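# Crack an egg into a bowl, shells into waste bowl

## Task

Break the egg open and tip its contents into the white bowl, then place both shell halves in the dark green waste bowl. Both bowls must end upright with everything in them at rest. The egg contains a single firm yolk and no white. Its shell splits around its middle if struck there, or if something (a fingertip, the table) presses firmly there. Before the halves are separated, pressing like that closer to either end, or pressing far harder anywhere, crushes the egg, and the task fails. After the crack the halves can be pulled apart. Anything that stays in place only because the robot holds it does not count. Finish by releasing everything and moving the hand away.

## Robot and tools

ROBOT. A single six-joint arm carries a five-finger right hand. Everything is steered through the hand point, which sits 0.05 m in front of the palm where the index pad meets the thumb tip when pinching. Its own axes: +z runs along the straightened fingers, +y points out of the palm, +x crosses the palm toward the index-to-little side, away from the thumb. Straight fingers extend 0.06 to 0.07 m past the point along +z. Sideways the hand reaches 0.08 m on the little-finger side, and on the thumb side 0.02 m (thumb folded in front of the palm) up to 0.09 m. A wrist bracket on the little-finger side sticks out 0.03 m beyond the point along +y and 0.11 m across the palm, and can collide with things.

SCENE FRAME. Origin on the table top right under the arm base, +z up, +y to the left when facing along +x. Results print the hand point position in metres and orientation as a quaternion w,x,y,z, plus linear (m/s) and angular (rad/s) velocities.

THE ROW. Every motion uses one row of 14 numbers, each in [-1, 1], in this order: dx, dy, dz, rx, ry, rz, little, ring, middle, index, thumb_bend, thumb_turn, force_limit, speed. The first six are an offset, not a pose: they are measured in the hand point's own axes from its pose in the most recent result that reported it (before any such result in the scene, and for later calls inside one reply, from where the robot is when the action begins). 1.0 equals 0.6 m of travel or 180 degrees; rx, ry, rz form a single rotation vector. All zeros means go back to that reference pose, so it is not a pause. The five finger numbers are absolute targets: +1 fully open/straight, -1 fully curled; thumb_turn +1 is beside the palm, -1 is in front of it facing the fingers. A pinch is roughly index -0.22, thumb_bend -0.75, thumb_turn -0.57. force_limit maps -1..+1 linearly to about 0..10 N at a fingertip (0..15 N for the two thumb motors) and only stops closing motion. speed maps -1..+1 to near zero..full, where full crosses a finger's whole range in 0.6 s. Close at speed -0.9 or lower for a gentle grip. A motor moves only when its target changes by 0.01 or more, then locks when it arrives or hits force_limit; resend the same numbers to keep a grip, send a more open target to loosen.

TOOLS.
execute_actions: argument actions is a list with at most one item. Empty list [] just returns the state with pictures. An action {"rows": [...], "steps": n} has 1 to 15 rows and n from 9 to 15 control steps of 1/30 s; each row is used for one step, the last one repeated. Every row counts from the same reference pose, not from the previous row. A wait {"steps": n} (up to 300) sends nothing and counts from the previous result, including your thinking time. Optional pictures: true adds camera images.
move: target is one 14-number row (offset from the last reported pose, as above). The hand point follows a straight path for 0.5 to 10 s; speed in m/s from 0.002 to 0.5 (default 0.25), turning up to twice that in rad/s. Optional stop_force, 9 to 40 N, ends the path when the wrist sensor feels that much extra push along the line to the target; the arm then backs off two steps and holds. Use it only on non-turning moves, very slowly, and omit it when lifting away from a contact. The path does not avoid obstacles.
wait: seconds, 0 to 10, sends nothing.
zoom_image: camera (cam_head_left, cam_head_right, cam_high, cam_low, cam_wrist) and region [x0, y0, x1, y1] in pixels, at most 504 by 504, origin top-left.
show_instructions: no arguments, shows the reference images.
finished_scene: scene number; ends and grades the scene, cannot be undone.

TIMING. The simulation keeps running while you reply. Each action returns its result 9 steps before it ends; those steps run during your reply. Per step the commanded pose is clipped to 100 mm and 16 degrees from the measured one, so large offsets take several calls; check the reported pose and send the remainder. Commands lag about 0.17 s.

RESULTS. The state line gives pose and velocities; "Hand target" is where the controller is heading. HELD marks steps whose command was partly or fully blocked; "pose unreachable" means the clearance check altered the command. hand_measured, hand_stopped_by (moving, target, force, stalled, fault) and hand_load_n list six values in row order; loads near zero mean a lost grip. Wrist force/torque are in hand point axes, noisy (offset up to about 4 N), saturating near 50 N. A move adds a "move:" line: done, contact (stop_force fired), held, off_target, moving or fault, with limits such as paced or held, and the distance left to target.

AVOID. The arm is stiff: aiming even slightly past a firm surface can trigger a fault, which freezes the arm for 10 s. Faults come from joint torque over its limit (wrist joints 24.9 N m) or any outside force of 150 N; held motors overheating past 85 °C also stop the arm. Tap the egg only at its middle and gently; never squeeze its ends or press hard. Keep bowls upright, knock nothing off the table, do not drop or slam things, and note that loose objects may get occasional small pushes.

Each tool is called after "Call:" as name(argument=value, ...), one argument or row to a line, values as JSON.

Reference images:

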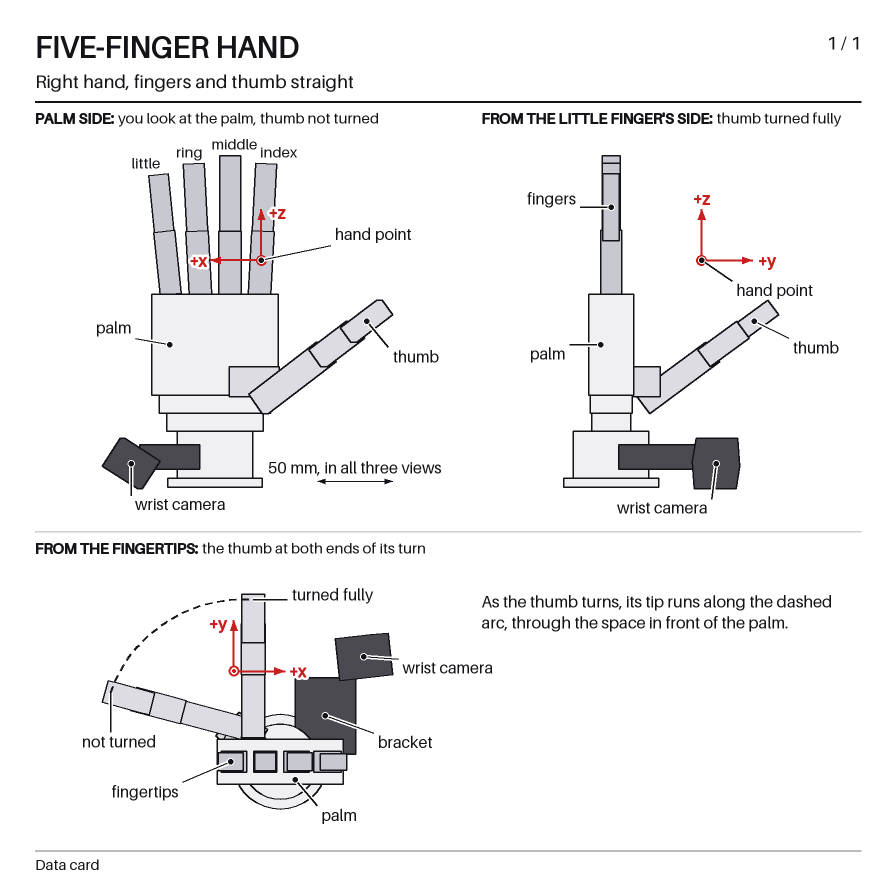

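## Session

Call:
execute_actions(
  actions=[],
)

Scene clock: 0.00 s of 6600.00 s.
end_effector_position=(+0.6553, +0.0522, +0.3653) hand_measured=(+1.000, +1.000, +1.000, +1.000, +1.000, +1.000) hand_load_n=(+0.0, +0.0, +0.0, +0.0, +0.0, +0.0) hand_stopped_by=(target, target, target, target, target, target) hand_force_limit=0.00 hand_speed=-0.80 end_effector_quat_wxyz=(+0.572, +0.450, +0.679, -0.097) end_effector_velocity=(+0.000, -0.001, +0.000) end_effector_angular_velocity=(+0.000, -0.001, -0.002)
Joint positions: [ 0.226 -0.723  1.966 -1.438  2.439 -1.48 ]
Joint velocities: [-0.    -0.    -0.    -0.001  0.001  0.   ]
Joint torques (N m, as the arm reports them, + toward a larger angle): no reading
Wrist force (N, on the end effector, along its own x y z axes, offset not removed): no reading
Wrist torque (N m, same axes, about the end effector's origin, offset not removed): no reading
Hand target: +0.655, +0.052, +0.365; +0.572, +0.450, +0.679, -0.097

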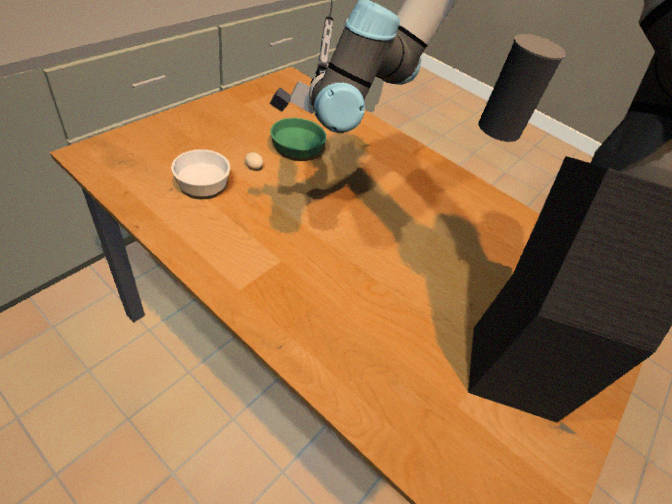

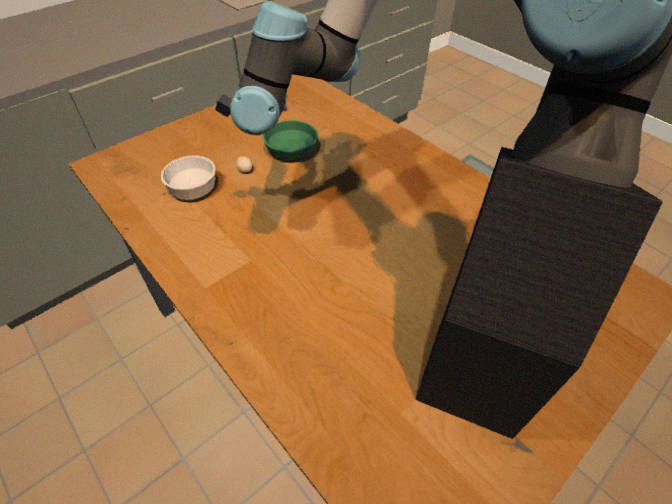

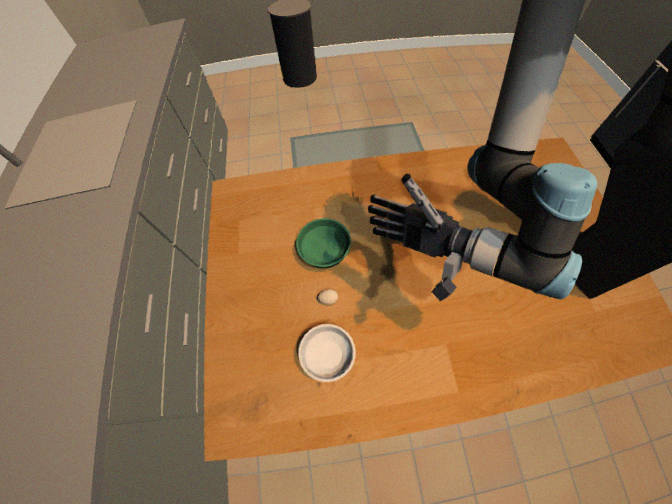

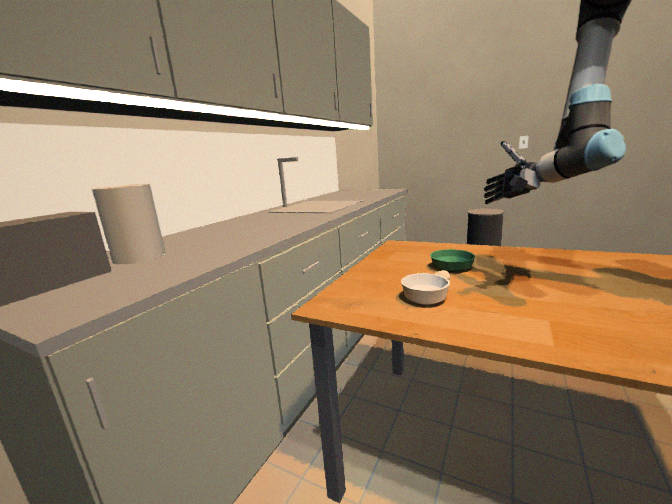

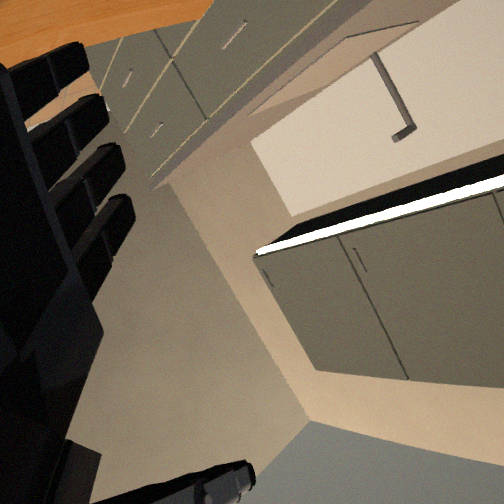

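Call:
zoom_image(
  camera="cam_high",
  region=[270, 200, 400, 400],
)

Call:
zoom_image(
  camera="cam_head_left",
  region=[160, 100, 340, 210],
)

Region (270, 200, 400, 400) of cam_high's 672x504 image, scaled by 2.520, with more detail than that image has; it fills the left 328 columns of this view, and the rest is white.

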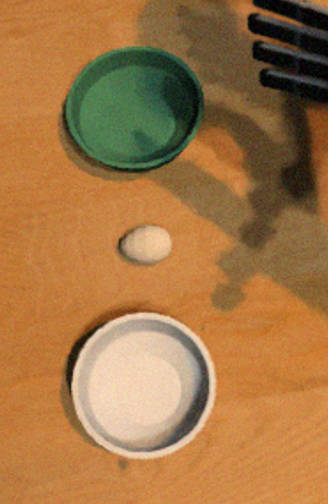

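Region (160, 100, 340, 210) of cam_head_left's 672x504 image, scaled by 2.800, with more detail than that image has.

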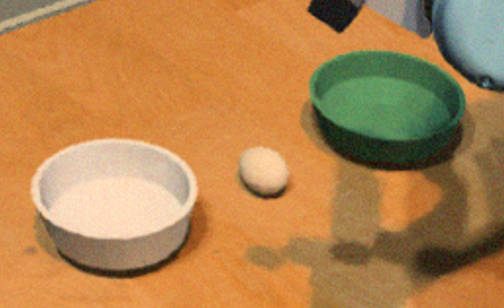

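Call:
move(
  target=[0.336,0.018,0.23,0.122,0.256,-0.457,0.3,0.3,0.3,0.3,0.3,-0.8,-0.5,0],
)

Call:
zoom_image(
  camera="cam_low",
  region=[340, 150, 560, 320],
)

Call:
zoom_image(
  camera="cam_head_right",
  region=[130, 40, 350, 220],
)

Scene clock: 6.03 s of 6600.00 s.
end_effector_position=(+0.7689, +0.0699, +0.1502) hand_measured=(+0.300, +0.300, +0.300, +0.300, +0.300, -0.800) hand_load_n=(+0.0, +0.0, +0.0, +0.0, +0.0, +0.0) hand_stopped_by=(target, target, target, target, target, target) hand_force_limit=-0.50 hand_speed=0.00 end_effector_quat_wxyz=(+0.062, -0.020, +0.926, -0.372) end_effector_velocity=(+0.004, +0.000, -0.000) end_effector_angular_velocity=(+0.005, -0.006, +0.002)
Joint positions: [ 0.187  0.118  0.042  0.896  2.774 -1.848]
Joint velocities: [-0.001  0.031 -0.07   0.023 -0.006 -0.012]
Joint torques (N m, as the arm reports them, + toward a larger angle): [ 16.16 -47.51 -17.89   3.22  -1.29  -1.2 ]
Wrist force (N, on the end effector, along its own x y z axes, offset not removed): [0.3 1.5 -2.3]
Wrist torque (N m, same axes, about the end effector's origin, offset not removed): [0.36 0.01 0.09]
Hand target: +0.769, +0.070, +0.150; +0.063, -0.020, +0.926, -0.371
Off the commanded pose: 0.001 m, 8 deg.
elbow stopped short: the move would have taken joint 3 (elbow) straighter than the controller allows; a more bent joint 3 avoids this.
Kept back: nothing.
move: off_target
camera_calibration (this result's frames):
cam_wrist: T_world_to_cam=[[0.128349, 0.736963, -0.663635, -0.0510233], [0.770313, 0.347376, 0.534741, -0.701468], [0.624615, -0.57984, -0.523107, -0.229805], [0, 0, 0, 1]] pos_world=[0.690438, 0.148026, 0.22103]

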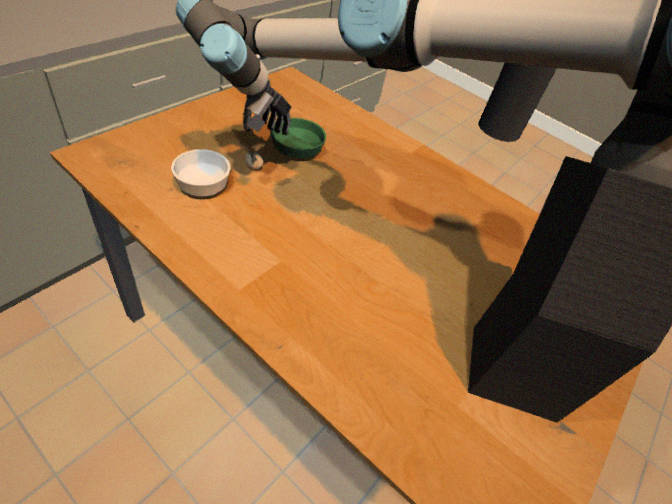

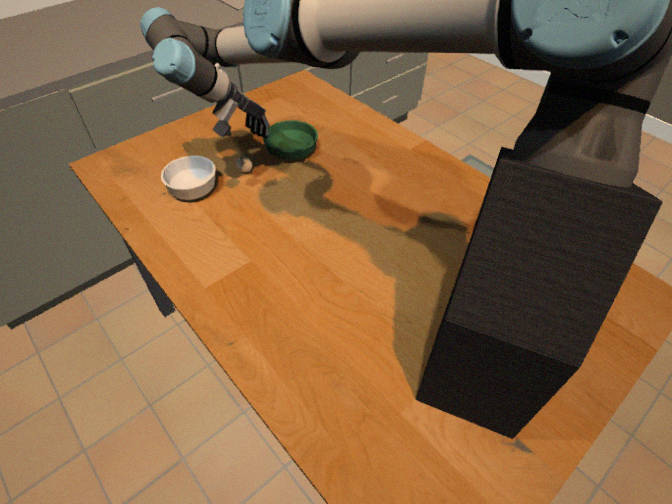

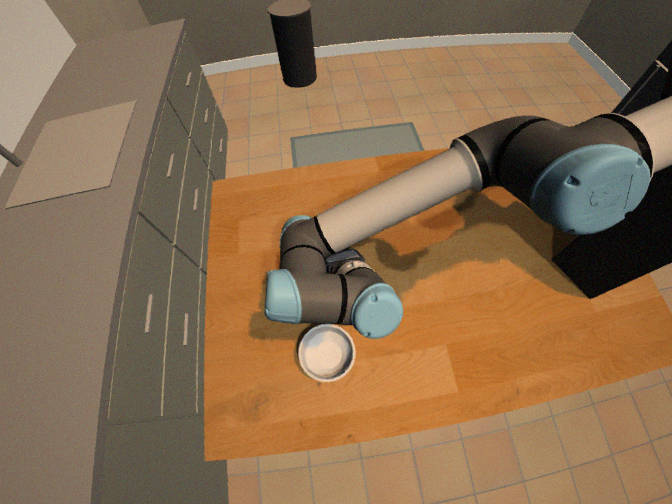

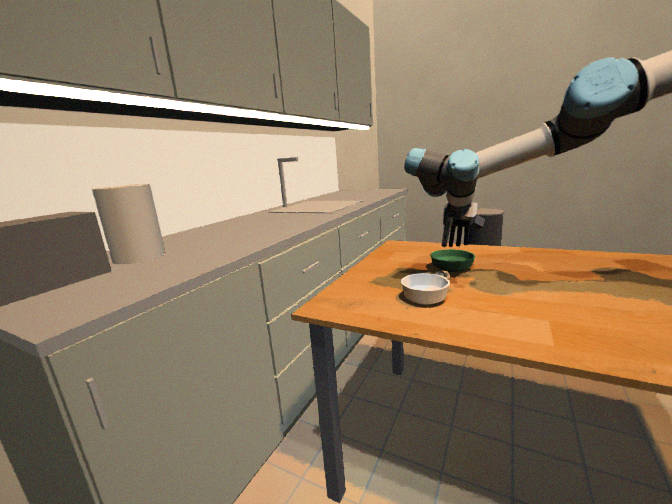

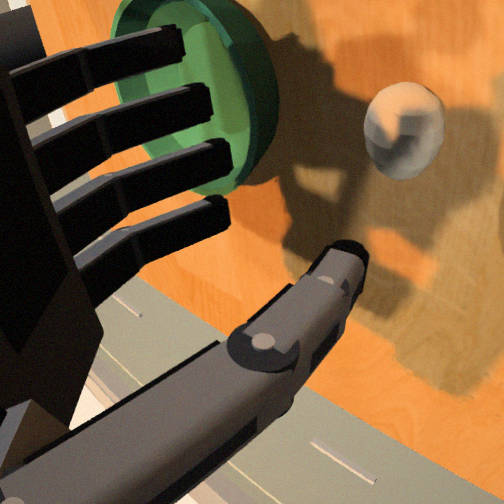

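Region (340, 150, 560, 320) of cam_low's 672x504 image, scaled by 2.291, with more detail than that image has; it fills the top 389 rows of this view, and the rest is white.

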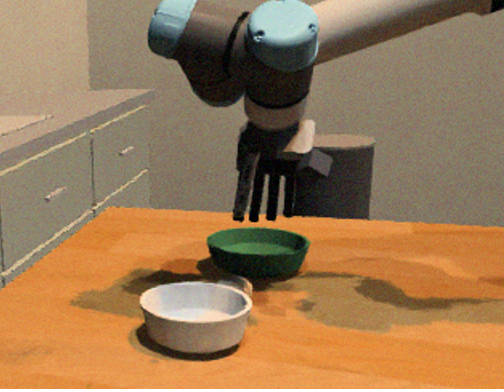

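Region (130, 40, 350, 220) of cam_head_right's 672x504 image, scaled by 2.291, with more detail than that image has; it fills the top 412 rows of this view, and the rest is white.

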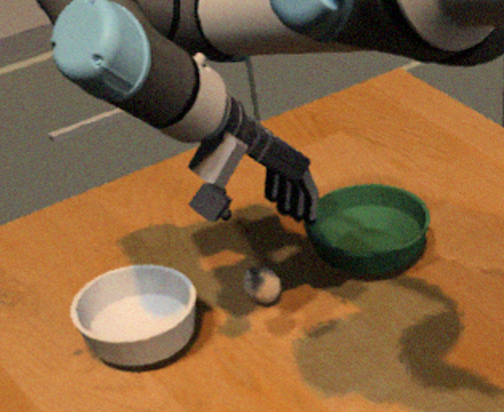

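Call:
move(
  target=[0.06,0,0,-0.019,-0.313,-0.355,0.3,0.3,0.3,0.3,0.3,-0.8,-0.5,0],
  speed=0.15,
)

Call:
zoom_image(
  camera="cam_low",
  region=[380, 190, 540, 310],
)

Scene clock: 12.63 s of 6600.00 s.
end_effector_position=(+0.7336, +0.0668, +0.1465) hand_measured=(+0.300, +0.300, +0.300, +0.300, +0.300, -0.800) hand_load_n=(+0.0, +0.0, +0.0, +0.0, +0.0, +0.0) hand_stopped_by=(target, target, target, target, target, target) hand_force_limit=-0.50 hand_speed=0.00 end_effector_quat_wxyz=(-0.271, +0.652, -0.654, +0.271) end_effector_velocity=(-0.000, +0.000, -0.000) end_effector_angular_velocity=(+0.000, +0.002, +0.013)
Joint positions: [-0.05  -0.601  1.36  -0.252  1.697 -3.579]
Joint velocities: [-0.002  0.    -0.002  0.007 -0.01  -0.01 ]
Joint torques (N m, as the arm reports them, + toward a larger angle): [ 12.43 -54.76 -13.74   2.1   -2.58  -1.25]
Wrist force (N, on the end effector, along its own x y z axes, offset not removed): [-2.2 1.7 -0.5]
Wrist torque (N m, same axes, about the end effector's origin, offset not removed): [0.07 0.36 0.02]
Hand target: +0.734, +0.067, +0.147; -0.271, +0.652, -0.654, +0.271
Off the commanded pose: 0.000 m, 0 deg.
Kept back: nothing.
move: done
camera_calibration (this result's frames):
cam_wrist: T_world_to_cam=[[-0.709891, 0.124101, -0.693292, 0.613563], [-0.288323, 0.846888, 0.446822, 0.0849531], [0.642592, 0.517087, -0.565417, -0.291699], [0, 0, 0, 1]] pos_world=[0.6475, 0.00274383, 0.222488]

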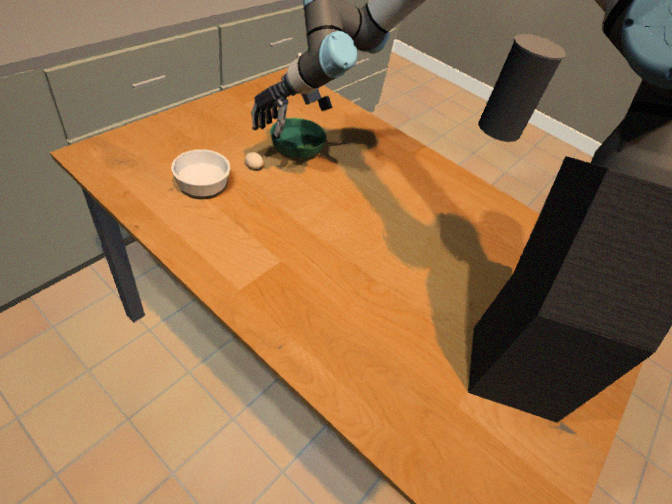

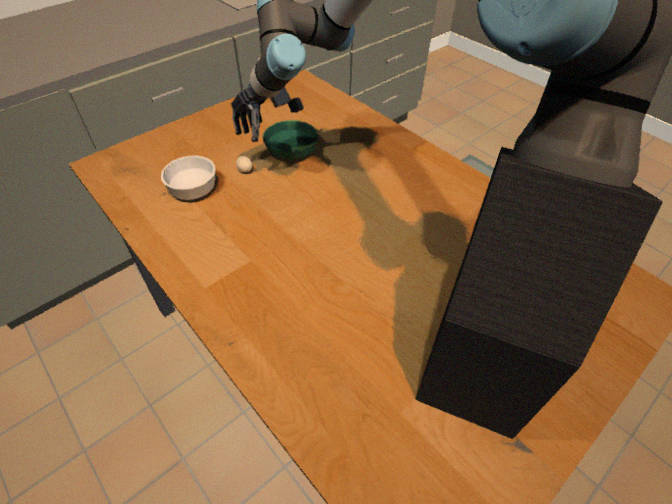

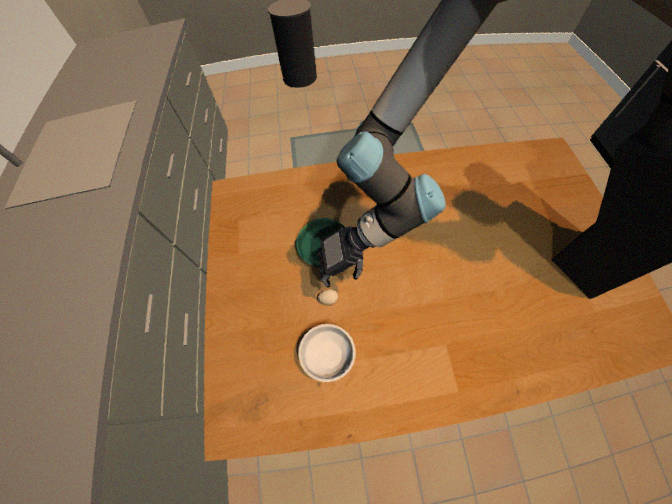

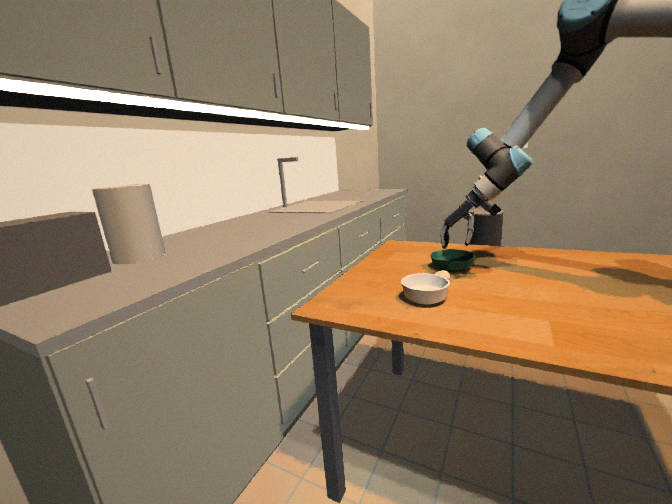

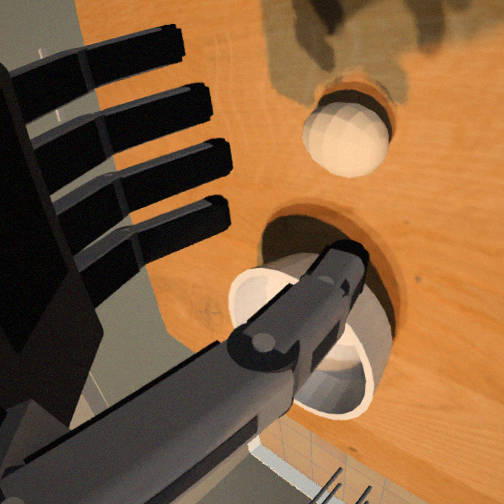

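Region (380, 190, 540, 310) of cam_low's 672x504 image, scaled by 3.150, with more detail than that image has; it fills the top 378 rows of this view, and the rest is white.

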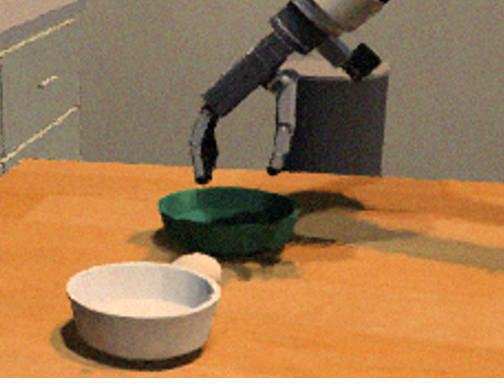

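Call:
move(
  target=[-0.027,0.048,0.107,0,0,0,0.4,0.4,0.4,0.4,0.8,-1,-0.6,0],
  speed=0.1,
)

Call:
zoom_image(
  camera="cam_low",
  region=[380, 210, 520, 310],
)

Call:
zoom_image(
  camera="cam_head_left",
  region=[200, 90, 320, 190],
)

Scene clock: 14.53 s of 6600.00 s.
end_effector_position=(+0.7585, +0.0830, +0.0811) hand_measured=(+0.400, +0.400, +0.400, +0.400, +0.800, -1.000) hand_load_n=(+0.0, +0.0, +0.0, +0.0, +0.0, +0.0) hand_stopped_by=(target, target, target, target, target, target) hand_force_limit=-0.60 hand_speed=0.00 end_effector_quat_wxyz=(-0.271, +0.652, -0.654, +0.271) end_effector_velocity=(+0.002, +0.000, -0.002) end_effector_angular_velocity=(-0.000, -0.000, -0.000)
Joint positions: [-0.059 -0.431  1.179 -0.242  1.689 -3.584]
Joint velocities: [ 0.     0.006 -0.009  0.003  0.     0.   ]
Joint torques (N m, as the arm reports them, + toward a larger angle): [ 12.41 -40.78 -13.3    2.4   -2.26  -1.35]
Wrist force (N, on the end effector, along its own x y z axes, offset not removed): [0.9 4.2 -3.0]
Wrist torque (N m, same axes, about the end effector's origin, offset not removed): [0.97 0.08 0.12]
Hand target: +0.759, +0.083, +0.081; -0.271, +0.652, -0.654, +0.271
Off the commanded pose: 0.000 m, 0 deg.
Kept back: nothing.
move: done
camera_calibration (this result's frames):
cam_wrist: T_world_to_cam=[[-0.709849, 0.124095, -0.693336, 0.583832], [-0.28836, 0.846885, 0.446805, 0.107658], [0.642621, 0.517095, -0.565376, -0.353169], [0, 0, 0, 1]] pos_world=[0.672431, 0.0189973, 0.157016]

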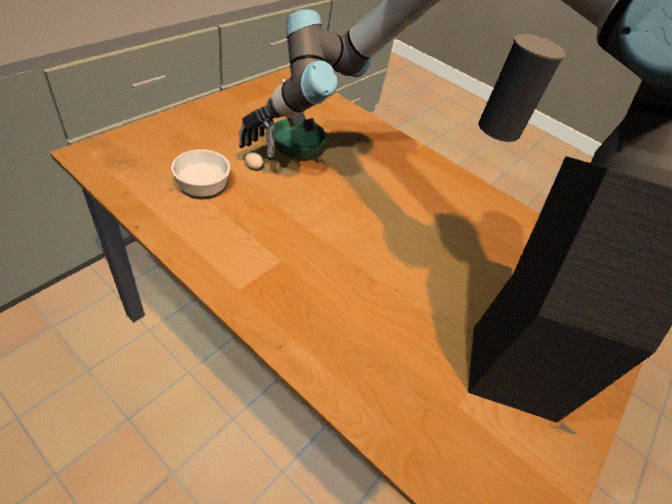

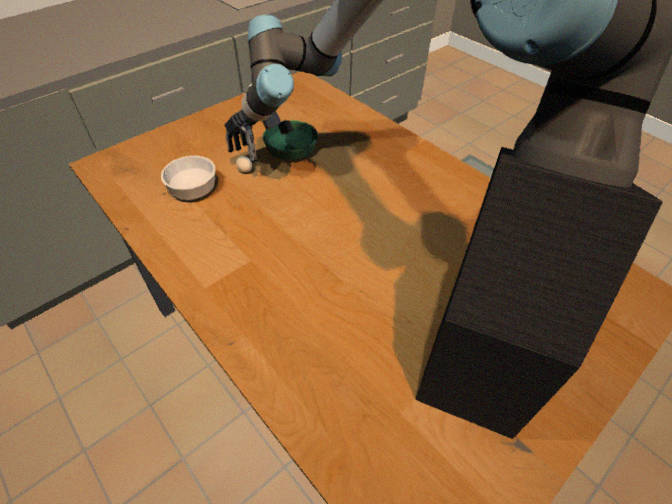

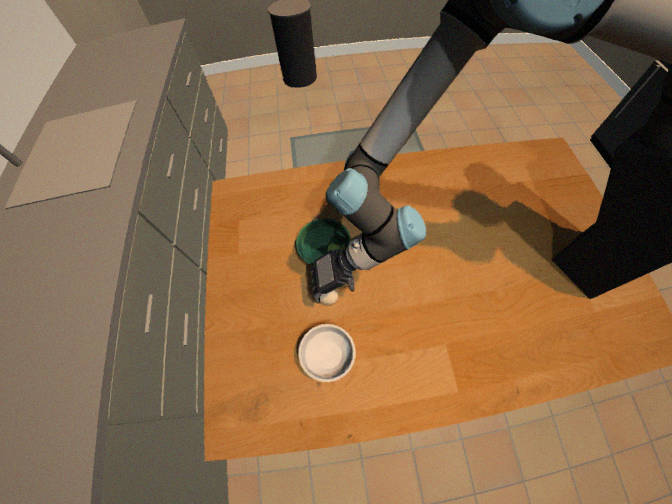

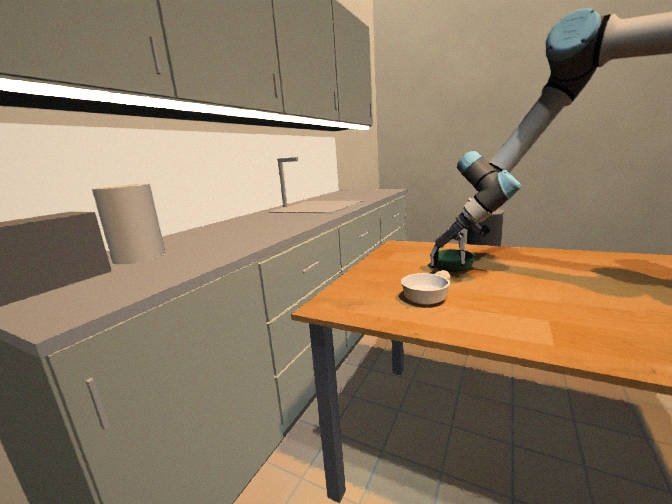

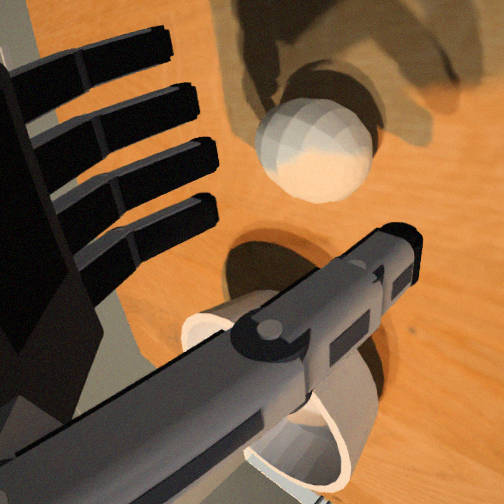

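Region (380, 210, 520, 310) of cam_low's 672x504 image, scaled by 3.600, with more detail than that image has; it fills the top 360 rows of this view, and the rest is white.

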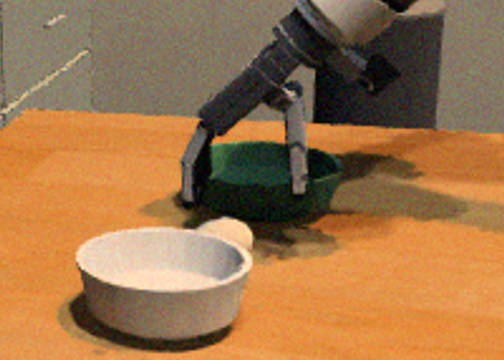

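Region (200, 90, 320, 190) of cam_head_left's 672x504 image, scaled by 4.200, with more detail than that image has.

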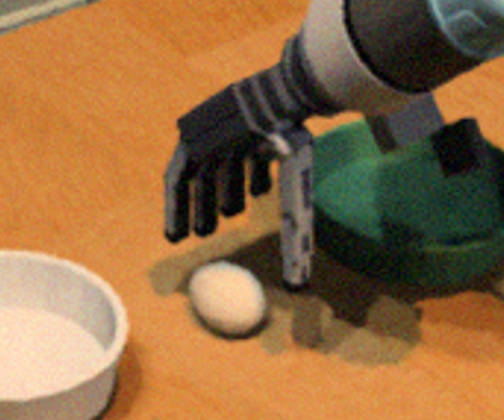

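Call:
move(
  target=[0,-0.024,0.024,0,0,0,0.45,0.45,0.45,0.45,0.7,-1,-0.6,0],
  speed=0.1,
)

Call:
move(
  target=[0,0.047,0.047,0,0,0,0.45,0.45,0.45,0.45,0.7,-1,-0.6,0],
  speed=0.03,
)

Call:
zoom_image(
  camera="cam_head_left",
  region=[200, 90, 320, 190],
)

Scene clock: 15.67 s of 6600.00 s.
end_effector_position=(+0.7786, +0.0830, +0.0811) hand_measured=(+0.450, +0.450, +0.450, +0.450, +0.700, -1.000) hand_load_n=(+0.0, +0.0, +0.0, +0.0, +0.0, +0.0) hand_stopped_by=(target, target, target, target, target, target) hand_force_limit=-0.60 hand_speed=0.00 end_effector_quat_wxyz=(-0.271, +0.652, -0.654, +0.271) end_effector_velocity=(+0.002, +0.000, -0.001) end_effector_angular_velocity=(-0.001, +0.003, -0.000)
Joint positions: [-0.052 -0.398  1.09  -0.186  1.695 -3.58 ]
Joint velocities: [ 0.001  0.005 -0.012  0.009  0.003  0.   ]
Joint torques (N m, as the arm reports them, + toward a larger angle): [ 38.99 -43.45 -13.92   1.97   2.     1.54]
Wrist force (N, on the end effector, along its own x y z axes, offset not removed): [1.0 1.8 -1.3]
Wrist torque (N m, same axes, about the end effector's origin, offset not removed): [0.16 -0.03 0.04]
Hand target: +0.779, +0.083, +0.081; -0.271, +0.652, -0.654, +0.271
Off the commanded pose: 0.000 m, 0 deg.
Kept back: nothing.
move: done
camera_calibration (this result's frames):
cam_wrist: T_world_to_cam=[[-0.709773, 0.124107, -0.693411, 0.598061], [-0.288392, 0.84689, 0.446774, 0.113499], [0.642691, 0.517082, -0.565309, -0.366108], [0, 0, 0, 1]] pos_world=[0.692515, 0.0189629, 0.15703]

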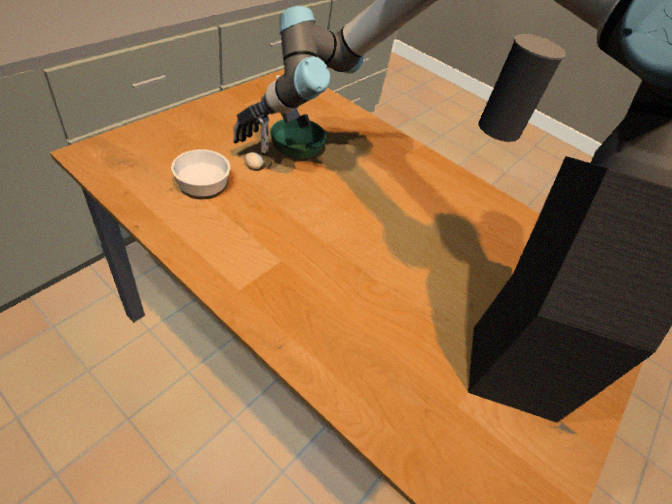

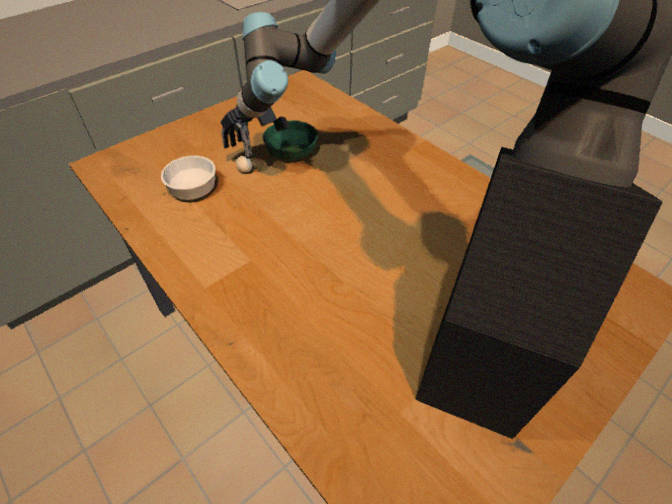

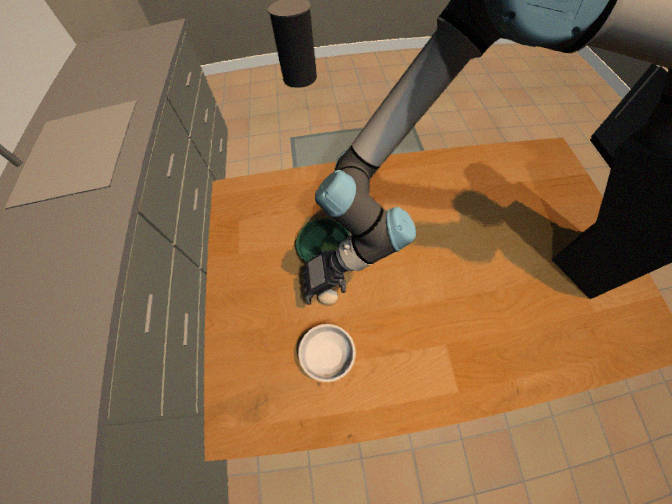

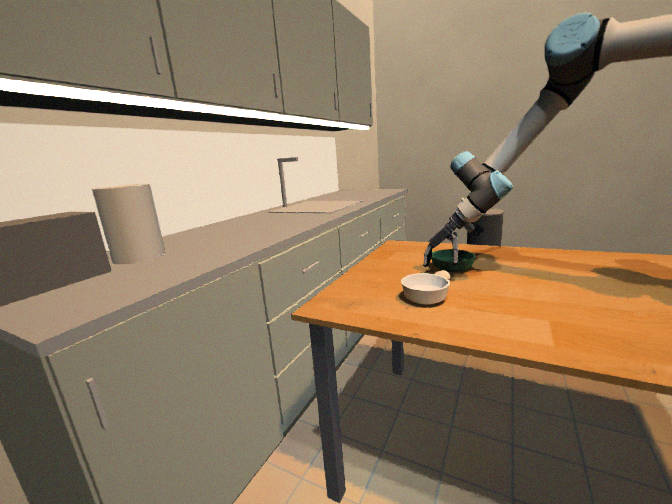

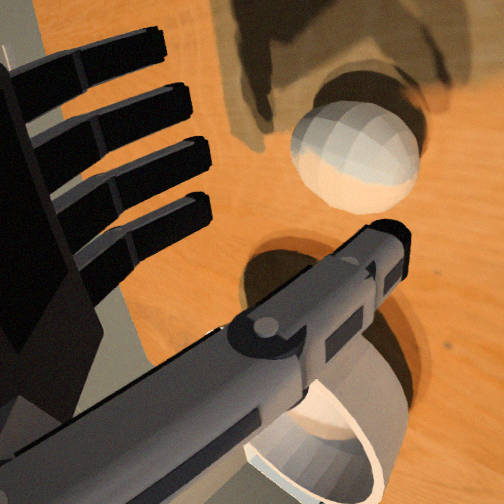

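Scene clock: 17.33 s of 6600.00 s.
end_effector_position=(+0.7786, +0.0831, +0.0415) hand_measured=(+0.450, +0.450, +0.450, +0.450, +0.700, -1.000) hand_load_n=(+0.0, +0.0, +0.0, +0.0, +0.0, +0.0) hand_stopped_by=(target, target, target, target, target, target) hand_force_limit=-0.60 hand_speed=0.00 end_effector_quat_wxyz=(-0.271, +0.652, -0.654, +0.271) end_effector_velocity=(-0.000, -0.000, -0.003) end_effector_angular_velocity=(-0.001, +0.002, -0.001)
Joint positions: [-0.076 -0.322  1.029 -0.202  1.674 -3.592]
Joint velocities: [-0.001  0.005 -0.005  0.     0.001 -0.001]
Joint torques (N m, as the arm reports them, + toward a larger angle): [ 12.75 -43.09 -12.53  -0.2   -2.67  -1.24]
Wrist force (N, on the end effector, along its own x y z axes, offset not removed): [1.3 -0.3 -2.2]
Wrist torque (N m, same axes, about the end effector's origin, offset not removed): [-0.10 0.06 -0.05]
Hand target: +0.779, +0.083, +0.041; -0.271, +0.652, -0.654, +0.271
Off the commanded pose: 0.000 m, 0 deg.
Kept back: nothing.
move: done
camera_calibration (this result's frames):
cam_wrist: T_world_to_cam=[[-0.709775, 0.124088, -0.693413, 0.57059], [-0.288397, 0.846897, 0.446757, 0.131125], [0.642687, 0.517075, -0.56532, -0.388538], [0, 0, 0, 1]] pos_world=[0.692515, 0.0190509, 0.117425]

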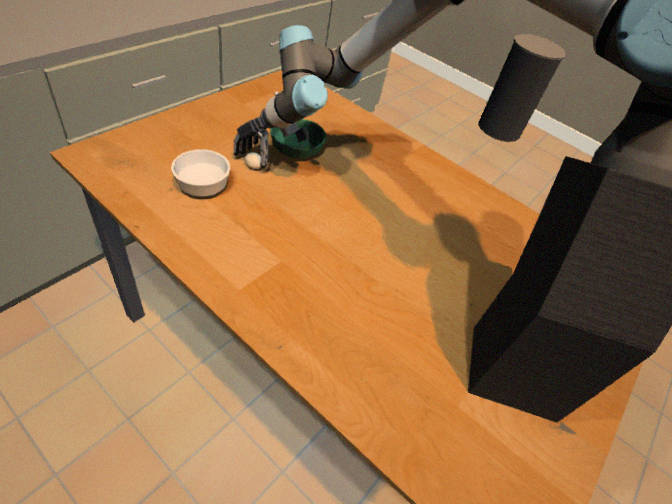

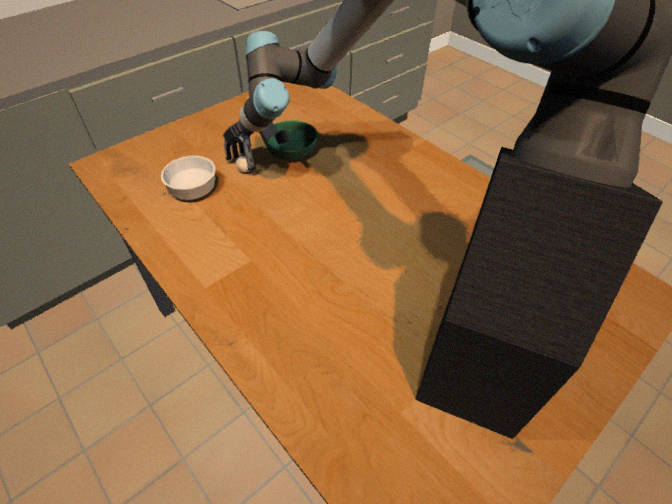

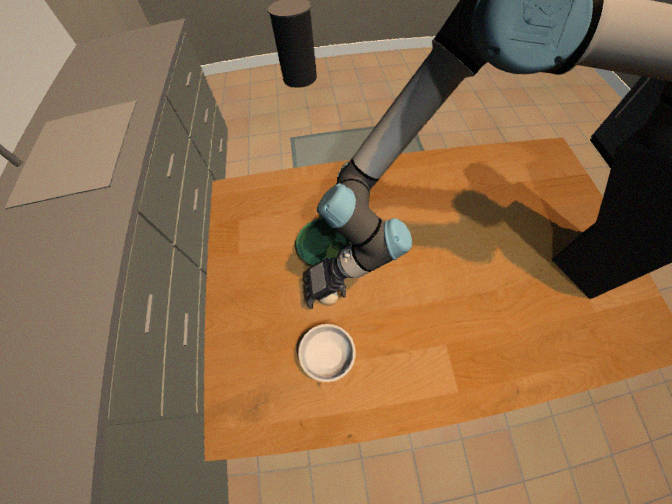

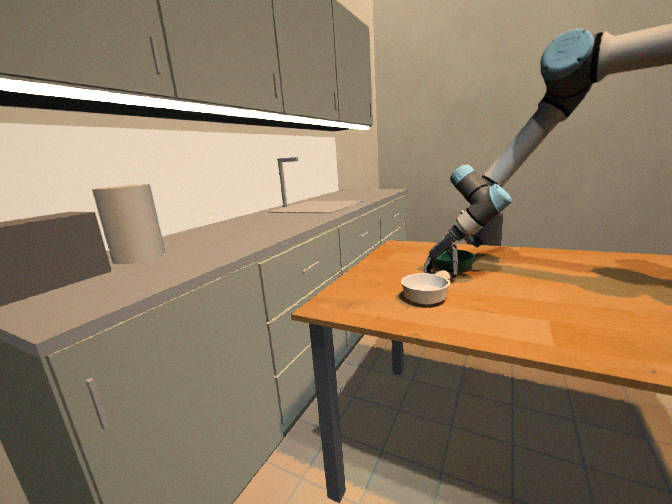

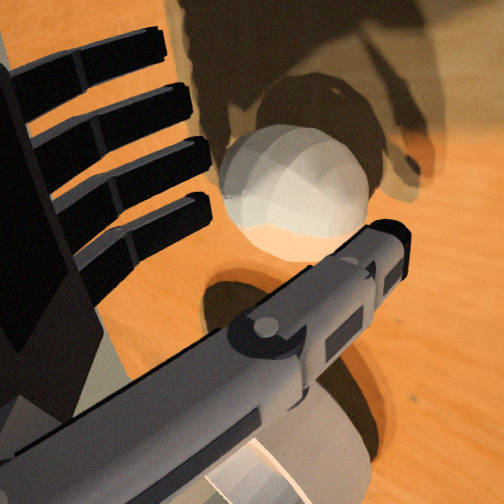

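Region (200, 90, 320, 190) of cam_head_left's 672x504 image, scaled by 4.200, with more detail than that image has.

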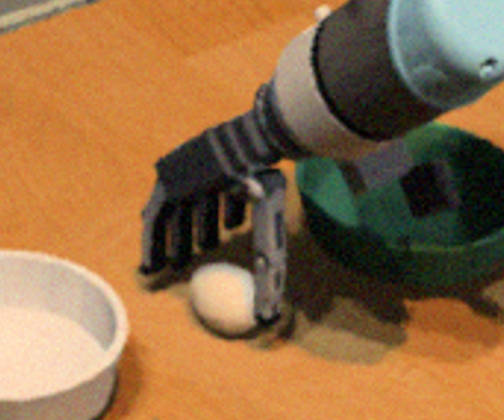

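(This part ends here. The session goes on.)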